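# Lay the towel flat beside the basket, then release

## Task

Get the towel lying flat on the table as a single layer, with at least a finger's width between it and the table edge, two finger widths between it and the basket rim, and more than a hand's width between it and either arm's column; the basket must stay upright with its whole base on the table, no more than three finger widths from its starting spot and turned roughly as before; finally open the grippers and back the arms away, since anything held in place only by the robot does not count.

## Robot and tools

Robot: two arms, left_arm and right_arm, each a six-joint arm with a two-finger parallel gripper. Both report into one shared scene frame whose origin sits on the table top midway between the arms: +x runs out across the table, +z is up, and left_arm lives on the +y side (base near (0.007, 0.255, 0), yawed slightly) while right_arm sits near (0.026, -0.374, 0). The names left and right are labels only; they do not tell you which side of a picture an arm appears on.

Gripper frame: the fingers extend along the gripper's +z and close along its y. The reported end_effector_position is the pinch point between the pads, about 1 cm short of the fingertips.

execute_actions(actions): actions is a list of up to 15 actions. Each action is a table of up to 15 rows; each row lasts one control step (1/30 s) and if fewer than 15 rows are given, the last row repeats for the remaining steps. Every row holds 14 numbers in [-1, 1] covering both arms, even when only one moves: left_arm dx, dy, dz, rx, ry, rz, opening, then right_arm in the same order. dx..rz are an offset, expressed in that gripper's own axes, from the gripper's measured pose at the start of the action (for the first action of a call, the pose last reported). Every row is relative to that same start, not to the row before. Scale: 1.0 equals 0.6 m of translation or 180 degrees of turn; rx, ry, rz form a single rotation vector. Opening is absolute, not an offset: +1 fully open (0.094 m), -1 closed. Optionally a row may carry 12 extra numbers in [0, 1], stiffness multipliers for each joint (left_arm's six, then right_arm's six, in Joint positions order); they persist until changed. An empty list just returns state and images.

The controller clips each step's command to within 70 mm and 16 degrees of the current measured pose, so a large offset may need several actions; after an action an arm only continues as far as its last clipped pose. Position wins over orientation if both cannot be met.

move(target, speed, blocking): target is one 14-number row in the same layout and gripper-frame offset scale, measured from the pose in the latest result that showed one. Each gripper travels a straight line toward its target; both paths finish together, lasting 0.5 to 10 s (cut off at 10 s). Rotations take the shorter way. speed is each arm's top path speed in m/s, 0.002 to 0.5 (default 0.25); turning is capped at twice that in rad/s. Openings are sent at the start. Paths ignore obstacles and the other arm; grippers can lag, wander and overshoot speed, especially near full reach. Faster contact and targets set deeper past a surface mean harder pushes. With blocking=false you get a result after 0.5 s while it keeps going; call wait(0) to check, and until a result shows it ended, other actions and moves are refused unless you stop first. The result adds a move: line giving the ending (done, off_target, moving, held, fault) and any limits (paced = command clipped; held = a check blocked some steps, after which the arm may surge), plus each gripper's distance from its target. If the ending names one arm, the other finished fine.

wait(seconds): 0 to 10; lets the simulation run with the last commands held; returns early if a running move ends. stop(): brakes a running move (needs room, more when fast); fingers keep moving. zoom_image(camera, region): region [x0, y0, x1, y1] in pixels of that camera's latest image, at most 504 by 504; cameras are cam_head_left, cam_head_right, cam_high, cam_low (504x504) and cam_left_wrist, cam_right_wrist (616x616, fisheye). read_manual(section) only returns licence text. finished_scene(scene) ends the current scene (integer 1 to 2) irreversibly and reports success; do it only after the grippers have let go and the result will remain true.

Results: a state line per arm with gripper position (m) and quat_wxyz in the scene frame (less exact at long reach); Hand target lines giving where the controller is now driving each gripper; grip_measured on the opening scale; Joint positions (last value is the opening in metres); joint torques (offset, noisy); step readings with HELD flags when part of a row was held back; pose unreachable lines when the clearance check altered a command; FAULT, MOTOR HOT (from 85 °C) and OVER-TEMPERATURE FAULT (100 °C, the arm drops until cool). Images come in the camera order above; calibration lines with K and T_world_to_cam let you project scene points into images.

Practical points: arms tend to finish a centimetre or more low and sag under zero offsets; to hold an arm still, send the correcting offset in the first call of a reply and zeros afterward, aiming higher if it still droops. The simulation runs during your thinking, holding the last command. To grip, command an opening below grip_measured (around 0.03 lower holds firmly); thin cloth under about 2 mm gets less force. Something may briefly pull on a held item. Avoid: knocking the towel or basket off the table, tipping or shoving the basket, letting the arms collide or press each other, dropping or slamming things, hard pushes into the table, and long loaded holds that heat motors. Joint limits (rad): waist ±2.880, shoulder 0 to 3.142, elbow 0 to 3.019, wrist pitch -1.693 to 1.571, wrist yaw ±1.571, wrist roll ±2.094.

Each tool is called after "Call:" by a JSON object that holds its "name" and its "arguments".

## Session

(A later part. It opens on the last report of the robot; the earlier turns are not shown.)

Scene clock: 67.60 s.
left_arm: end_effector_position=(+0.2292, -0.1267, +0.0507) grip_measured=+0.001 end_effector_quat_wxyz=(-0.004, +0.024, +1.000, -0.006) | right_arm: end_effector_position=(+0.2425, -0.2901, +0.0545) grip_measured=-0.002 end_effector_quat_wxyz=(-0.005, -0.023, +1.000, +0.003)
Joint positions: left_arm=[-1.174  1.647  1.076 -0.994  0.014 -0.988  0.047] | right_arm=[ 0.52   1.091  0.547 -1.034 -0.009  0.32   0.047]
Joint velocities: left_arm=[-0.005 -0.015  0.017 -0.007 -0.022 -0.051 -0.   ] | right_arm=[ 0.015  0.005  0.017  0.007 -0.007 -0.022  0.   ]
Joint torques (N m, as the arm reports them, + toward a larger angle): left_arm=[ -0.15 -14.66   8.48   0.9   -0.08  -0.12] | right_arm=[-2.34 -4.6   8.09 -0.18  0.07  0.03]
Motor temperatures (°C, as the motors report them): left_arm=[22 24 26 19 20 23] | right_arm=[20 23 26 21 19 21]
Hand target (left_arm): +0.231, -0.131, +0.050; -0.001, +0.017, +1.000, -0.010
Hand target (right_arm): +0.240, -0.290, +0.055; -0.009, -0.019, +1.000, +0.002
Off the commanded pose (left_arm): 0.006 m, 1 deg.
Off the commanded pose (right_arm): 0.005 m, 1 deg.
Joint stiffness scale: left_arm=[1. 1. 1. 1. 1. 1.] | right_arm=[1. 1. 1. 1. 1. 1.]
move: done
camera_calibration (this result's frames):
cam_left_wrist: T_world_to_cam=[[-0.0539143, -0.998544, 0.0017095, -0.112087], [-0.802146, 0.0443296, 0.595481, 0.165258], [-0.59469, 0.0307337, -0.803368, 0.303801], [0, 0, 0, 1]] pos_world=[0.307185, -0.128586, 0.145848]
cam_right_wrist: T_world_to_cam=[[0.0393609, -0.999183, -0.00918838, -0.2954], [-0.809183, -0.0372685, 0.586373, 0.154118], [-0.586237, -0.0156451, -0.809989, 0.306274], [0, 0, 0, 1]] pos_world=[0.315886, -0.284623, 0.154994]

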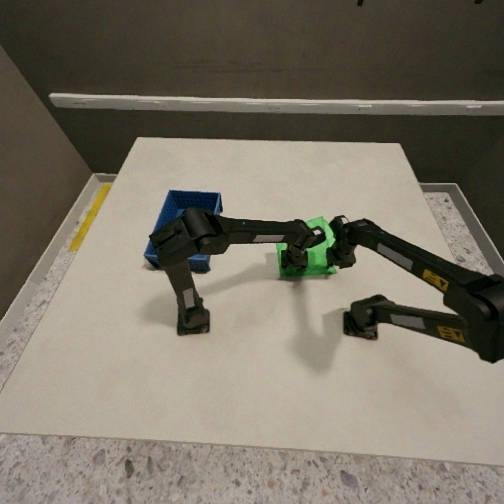

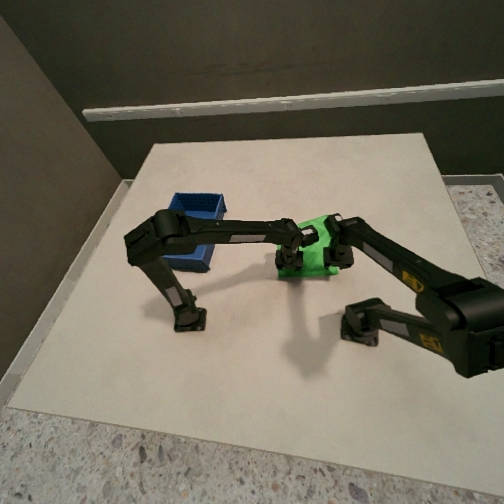

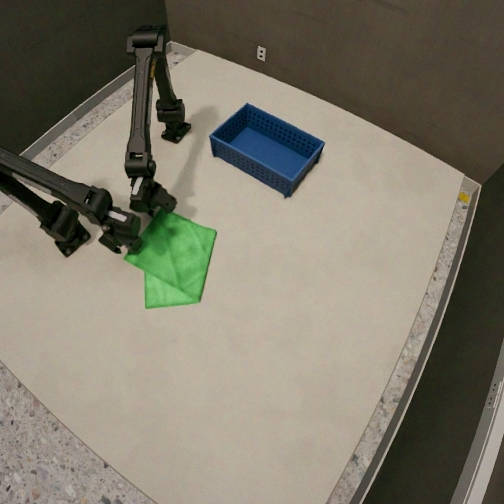

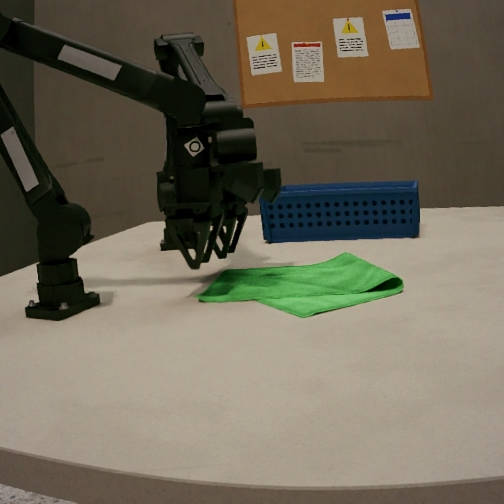

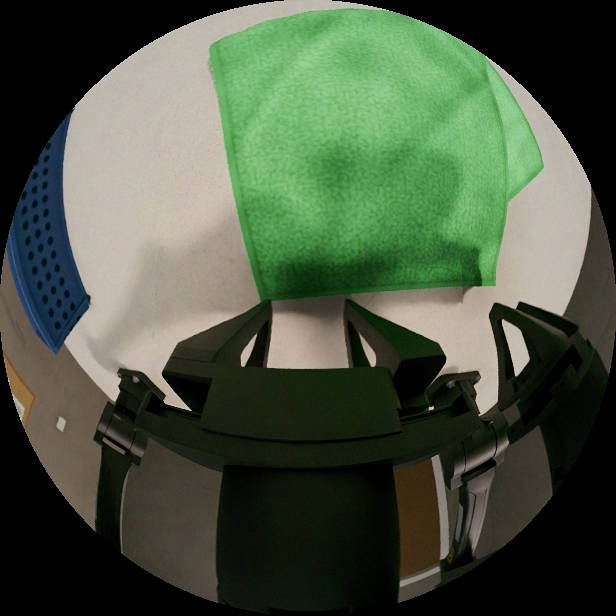

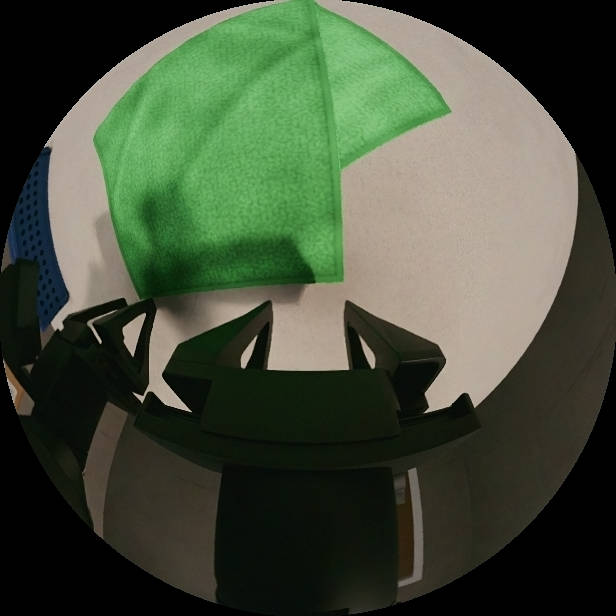

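Call:
{"name": "move", "arguments": {"target": [0.01,0.025,0.1,0,0,0,0,-0.025,0,0.11,0,0,0,0], "speed": 0.05}}

Call:
{"name": "move", "arguments": {"target": [0,0,0.025,0,0,0,-1,0,0,0.025,0,0,0,-1], "speed": 0.05}}

Scene clock: 73.67 s.
left_arm: end_effector_position=(+0.2247, -0.1191, +0.0155) grip_measured=+0.001 end_effector_quat_wxyz=(+0.003, +0.024, +1.000, -0.019) | right_arm: end_effector_position=(+0.2517, -0.2876, +0.0044) grip_measured=-0.002 end_effector_quat_wxyz=(-0.005, -0.022, +1.000, +0.003)
Joint positions: left_arm=[-1.174  1.668  0.99  -0.857  0.014 -0.99   0.047] | right_arm=[ 0.516  1.244  0.493 -0.827 -0.009  0.318  0.047]
Joint velocities: left_arm=[-0.005 -0.005  0.002  0.002  0.007  0.007 -0.001] | right_arm=[-0.005 -0.005  0.012 -0.017  0.022  0.037 -0.001]
Joint torques (N m, as the arm reports them, + toward a larger angle): left_arm=[  0.34 -11.48   5.41   2.01  -0.03   0.11] | right_arm=[-3.42 -2.18  5.93  2.47  0.11 -0.26]
Motor temperatures (°C, as the motors report them): left_arm=[22 24 26 19 20 23] | right_arm=[20 22 26 21 19 21]
Hand target (left_arm): +0.223, -0.111, -0.008; -0.005, +0.024, +1.000, -0.006
Hand target (right_arm): +0.255, -0.290, -0.009; -0.005, -0.023, +1.000, +0.003
Off the commanded pose (left_arm): 0.026 m, 2 deg.
Off the commanded pose (right_arm): 0.017 m, 0 deg.
Joint stiffness scale: left_arm=[1. 1. 1. 1. 1. 1.] | right_arm=[1. 1. 1. 1. 1. 1.]
move: off_target (left_arm, right_arm)
camera_calibration (this result's frames):
cam_left_wrist: T_world_to_cam=[[-0.052985, -0.998244, 0.0264736, -0.105243], [-0.811104, 0.0584858, 0.581971, 0.186169], [-0.582498, 0.0093629, -0.812778, 0.267507], [0, 0, 0, 1]] pos_world=[0.301249, -0.118451, 0.111865]
cam_right_wrist: T_world_to_cam=[[0.0366894, -0.999285, -0.00907668, -0.293022], [-0.809074, -0.0350344, 0.586661, 0.191647], [-0.58656, -0.0141805, -0.809782, 0.271713], [0, 0, 0, 1]] pos_world=[0.325183, -0.282246, 0.104937]

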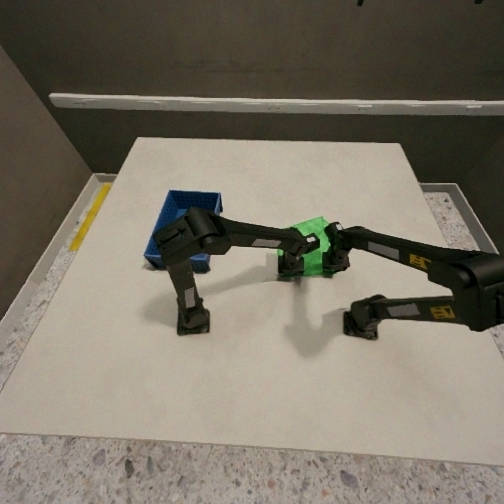

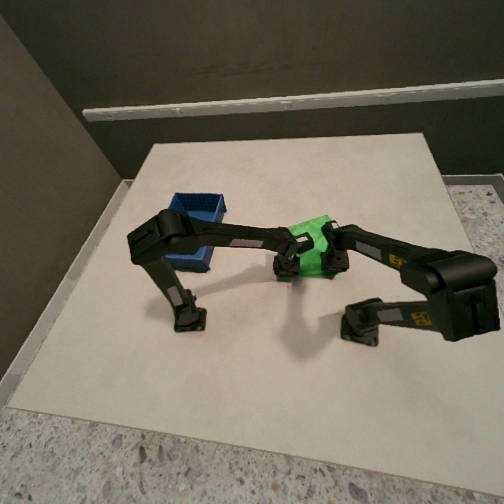

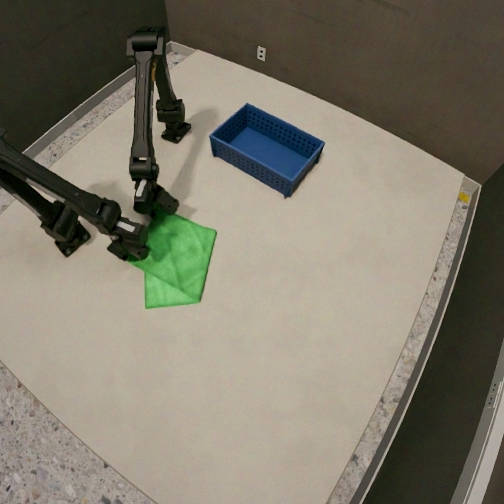

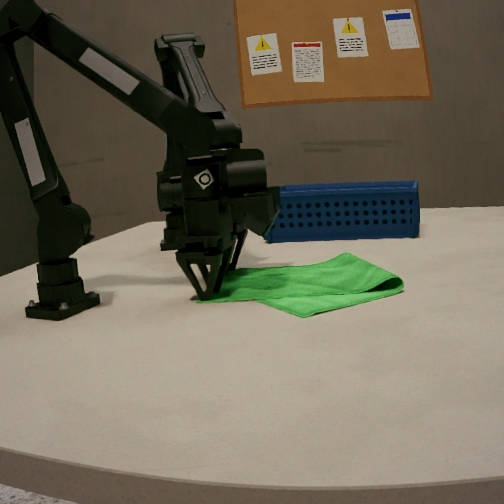

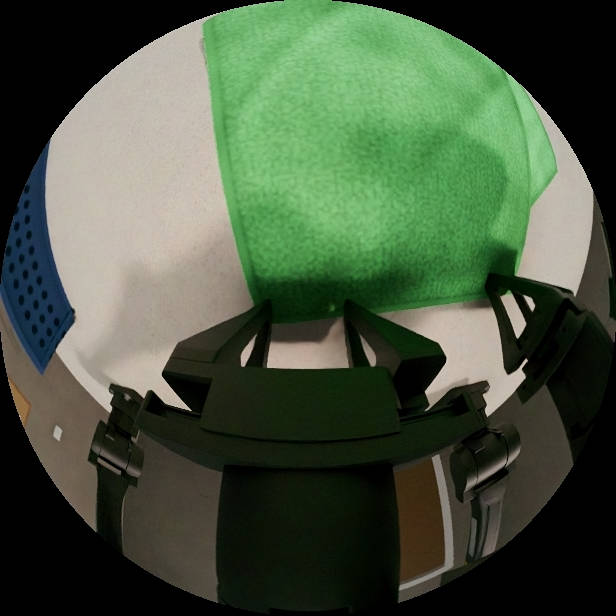

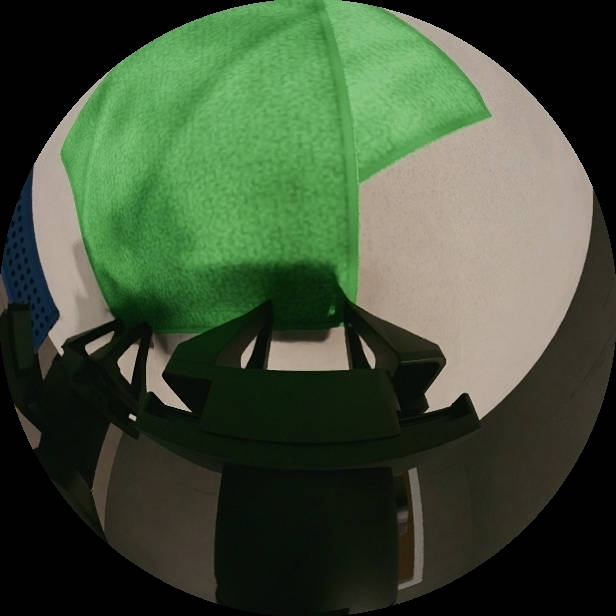

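Scene clock: 74.37 s.
left_arm: end_effector_position=(+0.2285, -0.1260, +0.0177) grip_measured=-0.984 end_effector_quat_wxyz=(+0.012, +0.024, +0.999, -0.034) | right_arm: end_effector_position=(+0.2529, -0.2862, +0.0044) grip_measured=-0.969 end_effector_quat_wxyz=(-0.001, -0.022, +1.000, +0.007)
Joint positions: left_arm=[-1.174  1.664  0.99  -0.827  0.016 -0.99   0.001] | right_arm=[ 0.516  1.24   0.49  -0.817 -0.014  0.318  0.001]
Joint velocities: left_arm=[ 0.005 -0.024 -0.022  0.002 -0.007 -0.007 -0.001] | right_arm=[-0.024 -0.005 -0.002 -0.012  0.051 -0.022 -0.001]
Joint torques (N m, as the arm reports them, + toward a larger angle): left_arm=[ -0.02 -12.32   6.31   1.1   -0.09   0.03] | right_arm=[-2.48 -2.27  5.52  2.    0.3  -0.08]
Motor temperatures (°C, as the motors report them): left_arm=[22 24 26 19 20 23] | right_arm=[20 22 26 21 19 21]
Hand target (left_arm): +0.225, -0.119, +0.001; +0.003, +0.024, +1.000, -0.019
Hand target (right_arm): +0.250, -0.288, -0.009; -0.005, -0.022, +1.000, +0.003
Off the commanded pose (left_arm): 0.019 m, 2 deg.
Off the commanded pose (right_arm): 0.015 m, 1 deg.
Joint stiffness scale: left_arm=[1. 1. 1. 1. 1. 1.] | right_arm=[1. 1. 1. 1. 1. 1.]
move: off_target (left_arm, right_arm)
camera_calibration (this result's frames):
cam_left_wrist: T_world_to_cam=[[-0.0537306, -0.996991, 0.0558711, -0.112192], [-0.820382, 0.075973, 0.566747, 0.192997], [-0.569286, -0.015384, -0.821995, 0.26553], [0, 0, 0, 1]] pos_world=[0.303466, -0.122432, 0.115152]
cam_right_wrist: T_world_to_cam=[[0.0367887, -0.999175, -0.0171943, -0.291686], [-0.813873, -0.0399412, 0.579669, 0.192428], [-0.579878, -0.00733132, -0.814671, 0.272694], [0, 0, 0, 1]] pos_world=[0.325471, -0.28176, 0.105596]

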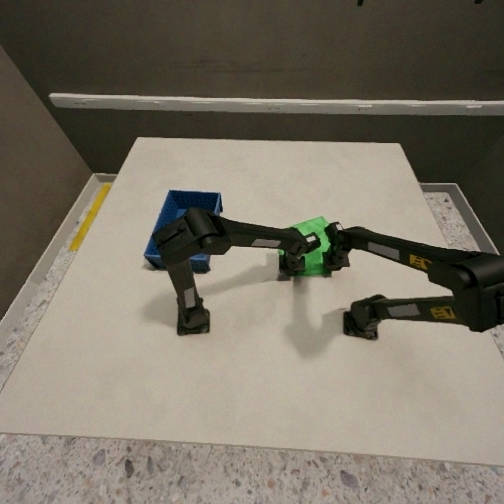

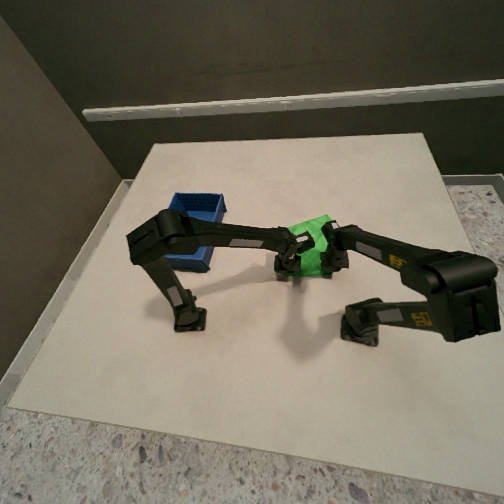

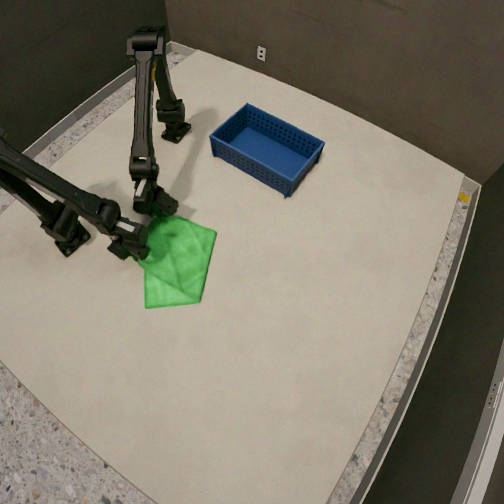

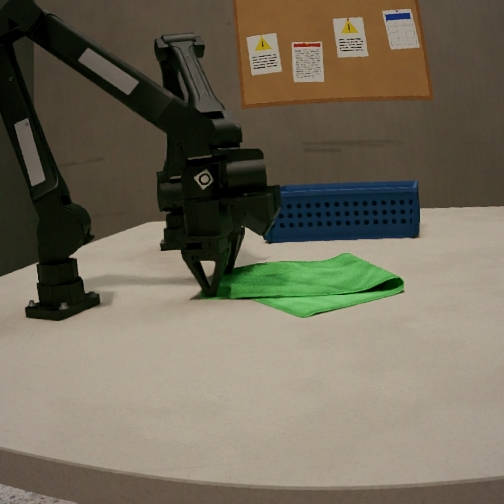

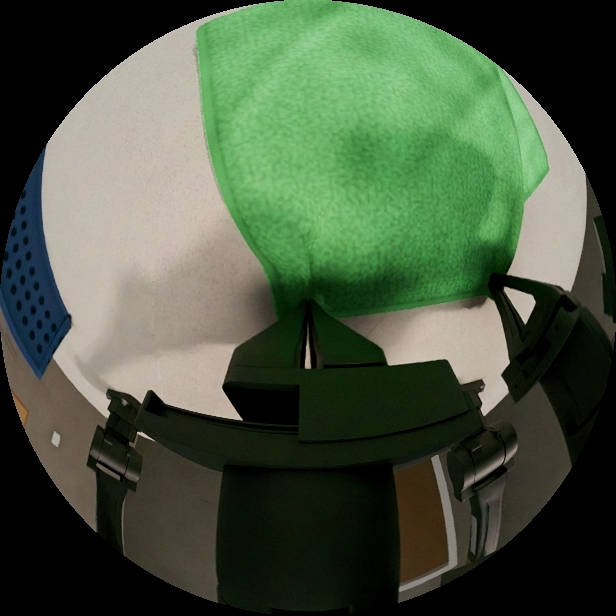

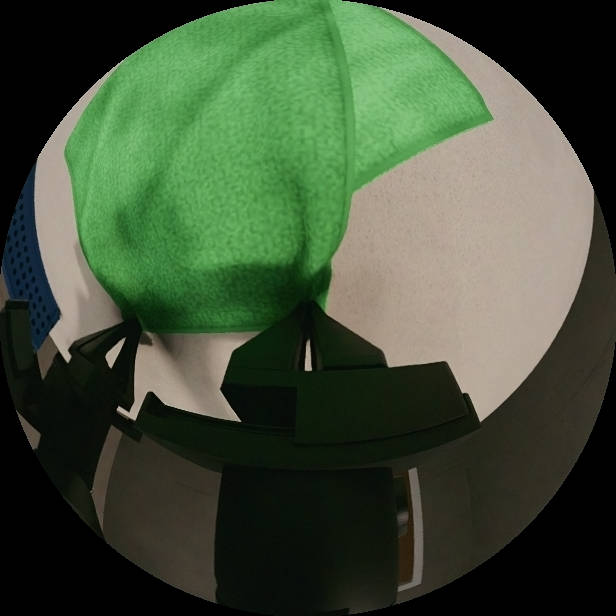

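Call:
{"name": "move", "arguments": {"target": [-0.07,0.04,-0.17,0,0,0,-1,-0.08,0.04,-0.21,0,0,0,-1], "speed": 0.08}}

Scene clock: 80.50 s.
left_arm: end_effector_position=(+0.2590, -0.0982, +0.1077) grip_measured=-0.985 end_effector_quat_wxyz=(+0.009, +0.024, +0.999, -0.033) | right_arm: end_effector_position=(+0.2914, -0.2640, +0.1150) grip_measured=-0.969 end_effector_quat_wxyz=(-0.015, -0.028, +0.999, +0.008)
Joint positions: left_arm=[-1.076  1.521  1.091 -1.078  0.026 -0.893  0.001] | right_arm=[ 0.534  1.179  0.788 -1.202 -0.025  0.323  0.001]
Joint velocities: left_arm=[-0.005 -0.015  0.002  0.012 -0.051 -0.051 -0.   ] | right_arm=[-0.015  0.015 -0.002 -0.012 -0.066 -0.007  0.   ]
Joint torques (N m, as the arm reports them, + toward a larger angle): left_arm=[  1.19 -13.81  10.75  -0.33  -0.13   0.19] | right_arm=[-2.47 -7.25 11.77 -0.36  0.55  0.04]
Motor temperatures (°C, as the motors report them): left_arm=[22 24 25 19 20 23] | right_arm=[20 22 26 21 19 21]
Hand target (left_arm): +0.268, -0.098, +0.119; +0.013, +0.024, +0.999, -0.034
Hand target (right_arm): +0.302, -0.262, +0.129; -0.000, -0.022, +1.000, +0.007
Off the commanded pose (left_arm): 0.015 m, 0 deg.
Off the commanded pose (right_arm): 0.018 m, 2 deg.
Joint stiffness scale: left_arm=[1. 1. 1. 1. 1. 1.] | right_arm=[1. 1. 1. 1. 1. 1.]
move: off_target (left_arm, right_arm)
camera_calibration (this result's frames):
cam_left_wrist: T_world_to_cam=[[-0.0534678, -0.997107, 0.0540228, -0.0877462], [-0.817214, 0.0747829, 0.571461, 0.16345], [-0.573848, -0.0135935, -0.818849, 0.358342], [0, 0, 0, 1]] pos_world=[0.334516, -0.0948445, 0.204763]
cam_right_wrist: T_world_to_cam=[[0.0490902, -0.9986, -0.0197008, -0.272158], [-0.795993, -0.0510295, 0.603151, 0.149776], [-0.603312, -0.0139271, -0.797383, 0.388413], [0, 0, 0, 1]] pos_world=[0.366915, -0.258724, 0.214015]

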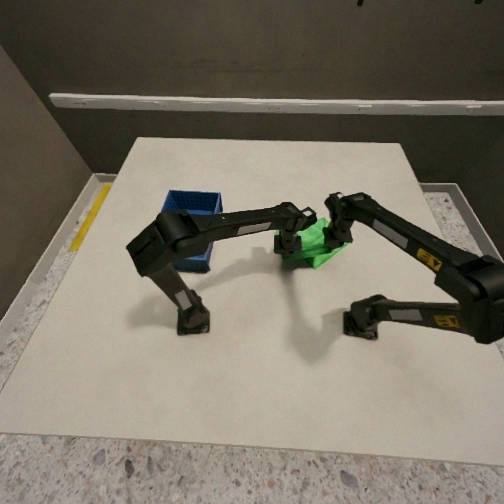

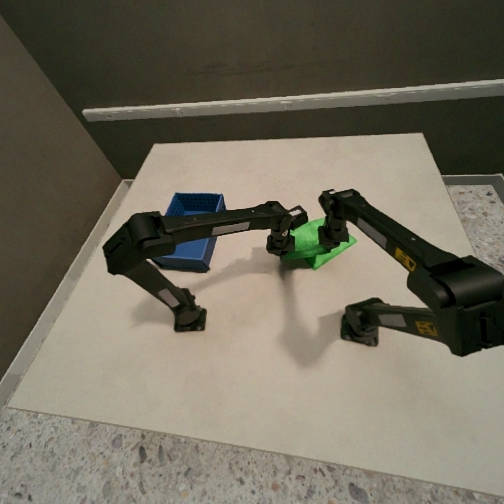

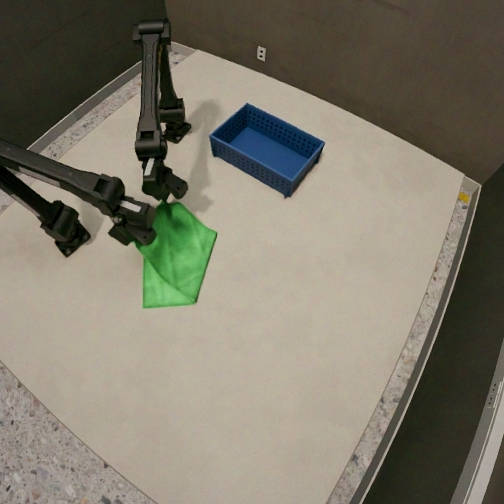

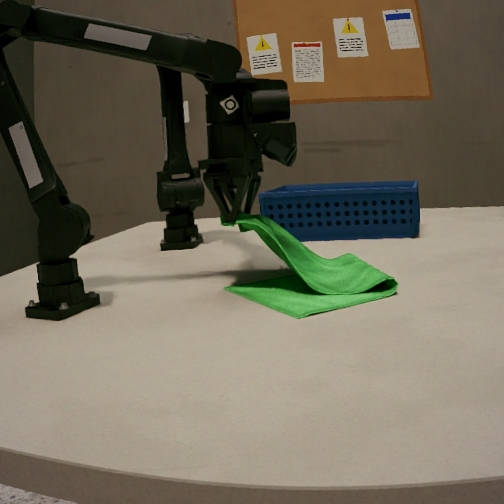

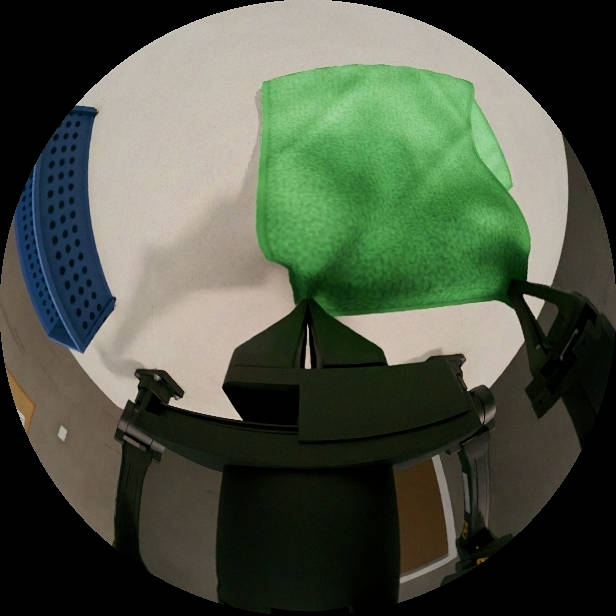

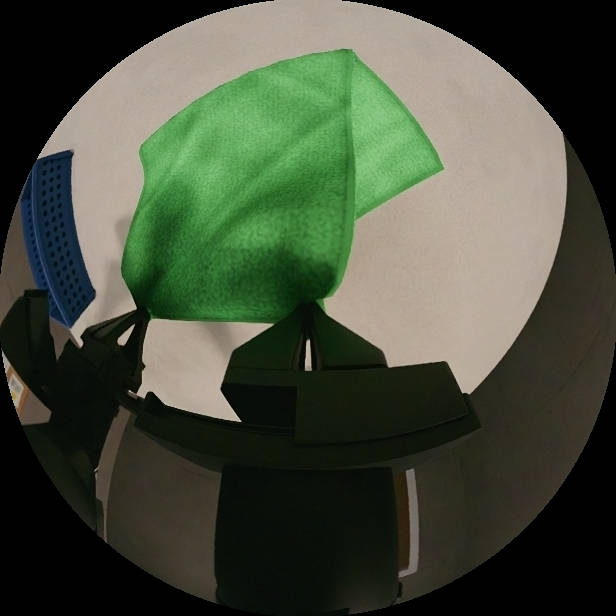

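Call:
{"name": "move", "arguments": {"target": [-0.29,0.11,-0.18,0,0,-0.13,-1,-0.35,0.13,-0.23,0,0,-0.13,-1], "speed": 0.1}}

Scene clock: 87.40 s.
left_arm: end_effector_position=(+0.4215, -0.0351, +0.2120) grip_measured=-0.985 end_effector_quat_wxyz=(+0.005, -0.164, +0.986, -0.037) | right_arm: end_effector_position=(+0.4921, -0.1783, +0.2365) grip_measured=-0.969 end_effector_quat_wxyz=(-0.025, -0.226, +0.974, +0.015)
Joint positions: left_arm=[-0.73   1.63   1.506 -1.388  0.047 -0.924  0.001] | right_arm=[ 0.54   1.692  1.649 -1.572 -0.037 -0.071  0.001]
Joint velocities: left_arm=[-0.005  0.005 -0.012 -0.012  0.051 -0.095  0.   ] | right_arm=[ 0.005 -0.005  0.007 -0.007 -0.022 -0.051  0.   ]
Joint torques (N m, as the arm reports them, + toward a larger angle): left_arm=[  1.15 -14.83  12.54  -0.19  -0.13  -0.14] | right_arm=[ -3.27 -15.31  13.15  -0.13   0.51  -0.24]
Motor temperatures (°C, as the motors report them): left_arm=[22 24 26 19 20 23] | right_arm=[20 22 28 21 19 21]
Hand target (left_arm): +0.433, -0.033, +0.217; +0.005, -0.179, +0.983, -0.035
Hand target (right_arm): +0.503, -0.179, +0.247; -0.013, -0.230, +0.973, +0.011
Off the commanded pose (left_arm): 0.013 m, 2 deg.
Off the commanded pose (right_arm): 0.015 m, 1 deg.
Joint stiffness scale: left_arm=[1. 1. 1. 1. 1. 1.] | right_arm=[1. 1. 1. 1. 1. 1.]
move: off_target (left_arm, right_arm)
camera_calibration (this result's frames):
cam_left_wrist: T_world_to_cam=[[0.317323, -0.946124, 0.0644624, -0.178479], [-0.777547, -0.220664, 0.588836, 0.201083], [-0.542887, -0.236974, -0.805678, 0.514136], [0, 0, 0, 1]] pos_world=[0.492105, -0.00265453, 0.307328]
cam_right_wrist: T_world_to_cam=[[0.43323, -0.900252, -0.0431103, -0.359983], [-0.700884, -0.366588, 0.611862, 0.135469], [-0.566634, -0.234862, -0.789788, 0.548333], [0, 0, 0, 1]] pos_world=[0.561607, -0.145632, 0.33466]

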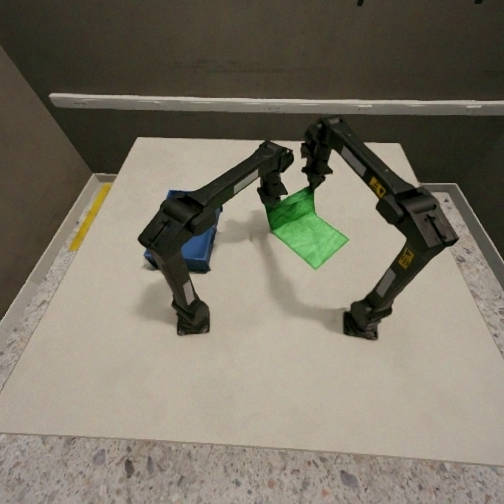

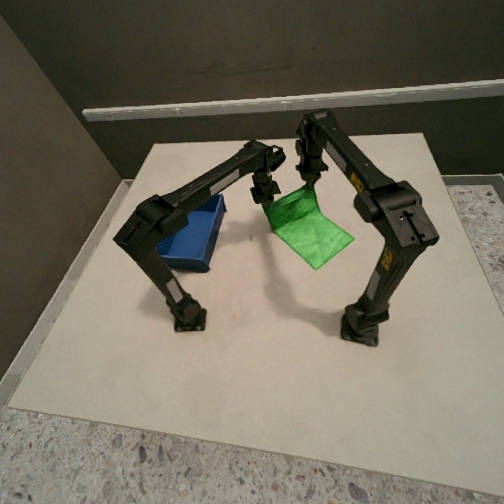

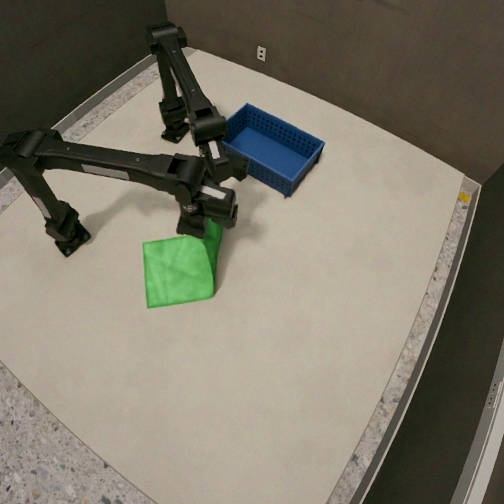

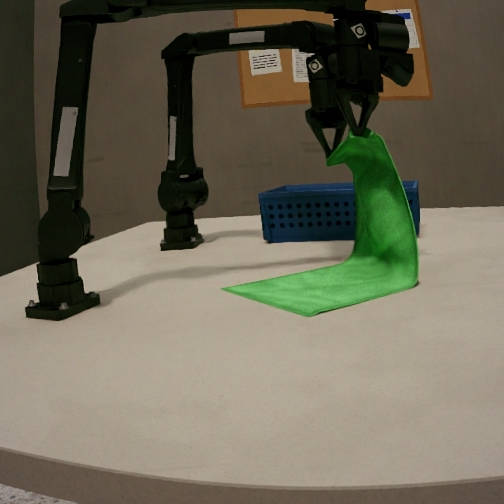

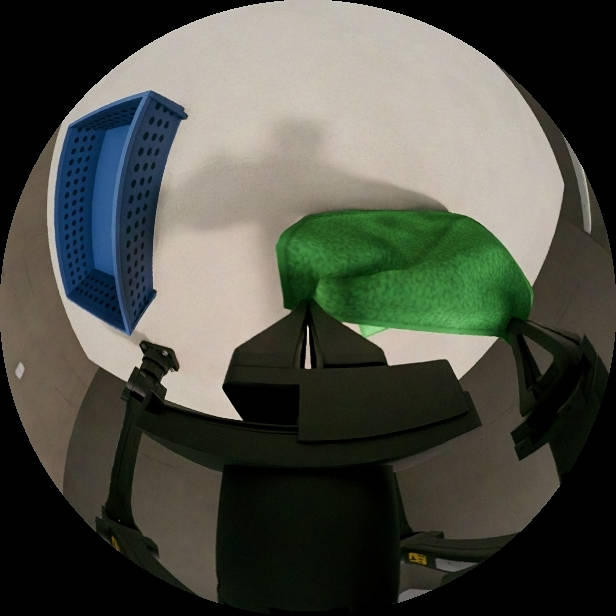

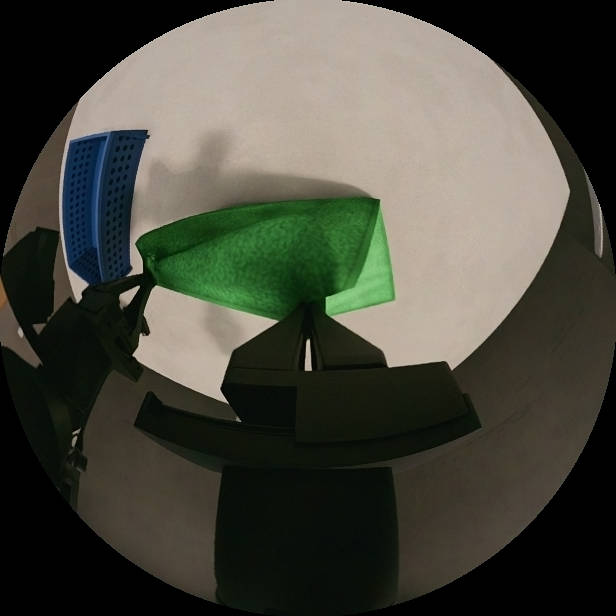

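Call:
{"name": "move", "arguments": {"target": [-0.42,0.03,0.17,0,0.05,-0.1,-1,-0.47,-0.02,0.2,0,0,-0.1,-1], "speed": 0.1}}

Scene clock: 96.00 s.
left_arm: end_effector_position=(+0.6446, +0.0536, +0.1076) grip_measured=-0.985 end_effector_quat_wxyz=(-0.081, -0.311, +0.946, -0.049) | right_arm: end_effector_position=(+0.7382, -0.0630, +0.0994) grip_measured=-0.969 end_effector_quat_wxyz=(+0.045, -0.370, +0.928, +0.024)
Joint positions: left_arm=[-0.398  2.231  2.132 -1.555  0.169 -0.889  0.001] | right_arm=[ 0.556  2.59   2.783 -1.672 -0.045 -0.355  0.001]
Joint velocities: left_arm=[ 0.005 -0.005  0.012 -0.002  0.007  0.022 -0.   ] | right_arm=[ 0.005  0.015  0.007 -0.017 -0.066 -0.022 -0.   ]
Joint torques (N m, as the arm reports them, + toward a larger angle): left_arm=[  0.92 -23.74  12.99  -0.13   0.01   0.09] | right_arm=[ -2.98 -27.02  13.21   0.16   0.21  -0.29]
Motor temperatures (°C, as the motors report them): left_arm=[22 24 28 19 20 23] | right_arm=[20 23 29 21 19 21]
Hand target (left_arm): +0.656, +0.060, +0.111; -0.074, -0.313, +0.945, -0.052
Hand target (right_arm): +0.745, -0.065, +0.104; +0.056, -0.373, +0.926, +0.021
Off the commanded pose (left_arm): 0.012 m, 0 deg.
Off the commanded pose (right_arm): 0.007 m, 8 deg.
Joint stiffness scale: left_arm=[1. 1. 1. 1. 1. 1.] | right_arm=[1. 1. 1. 1. 1. 1.]
joint sent to its limit (right arm) — the command would take joint 4 (wrist pitch) past its lower limit, so that joint was sent only as far as its limit.
move: off_target (left_arm, right_arm)
camera_calibration (this result's frames):
cam_left_wrist: T_world_to_cam=[[0.589717, -0.806976, 0.0319974, -0.338163], [-0.568815, -0.386897, 0.725783, 0.315235], [-0.573309, -0.446207, -0.687179, 0.590299], [0, 0, 0, 1]] pos_world=[0.717154, 0.11247, 0.18767]
cam_right_wrist: T_world_to_cam=[[0.683821, -0.729516, -0.0139831, -0.54585], [-0.629891, -0.599892, 0.493322, 0.378784], [-0.368275, -0.328536, -0.869734, 0.462192], [0, 0, 0, 1]] pos_world=[0.78207, -0.0191304, 0.207489]

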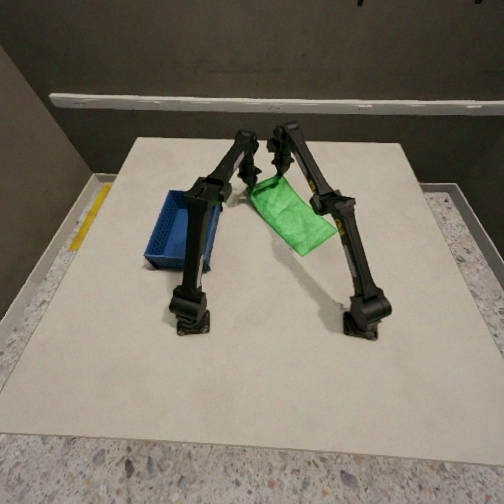

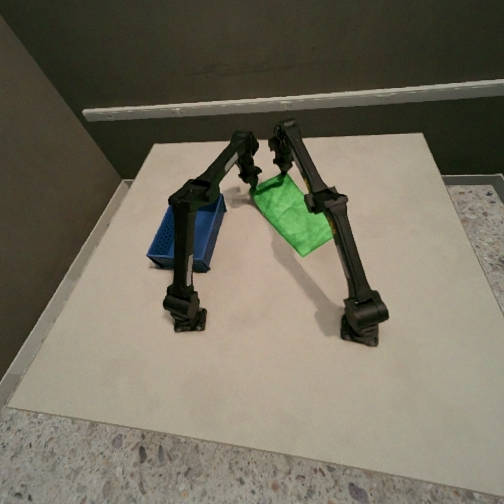

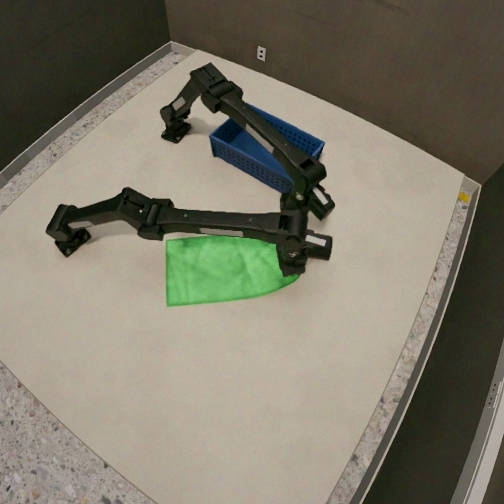

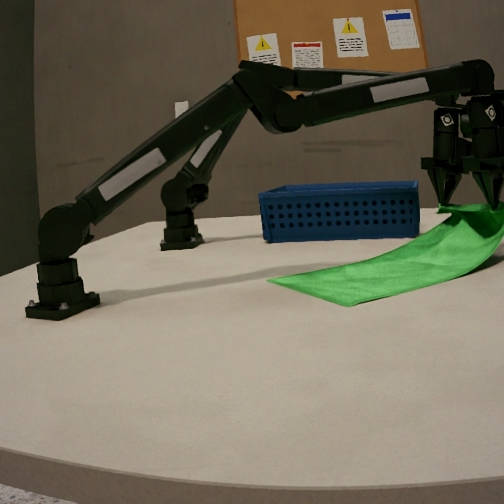

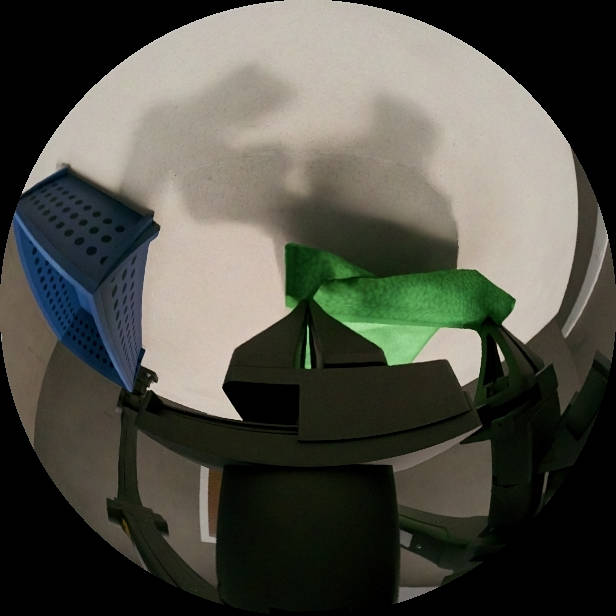

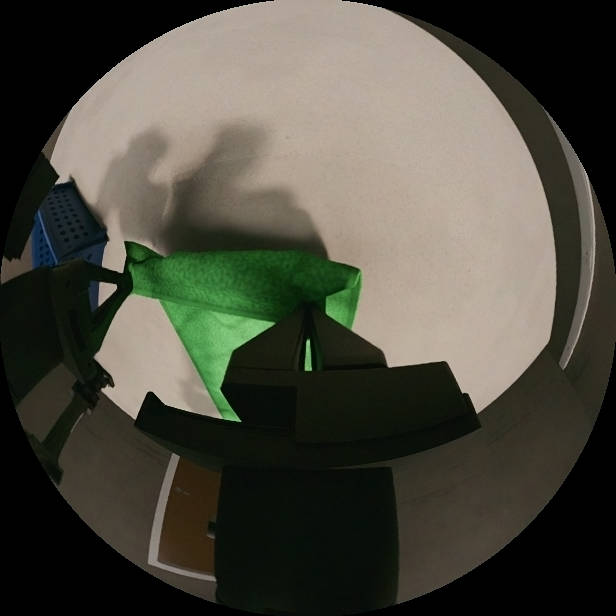

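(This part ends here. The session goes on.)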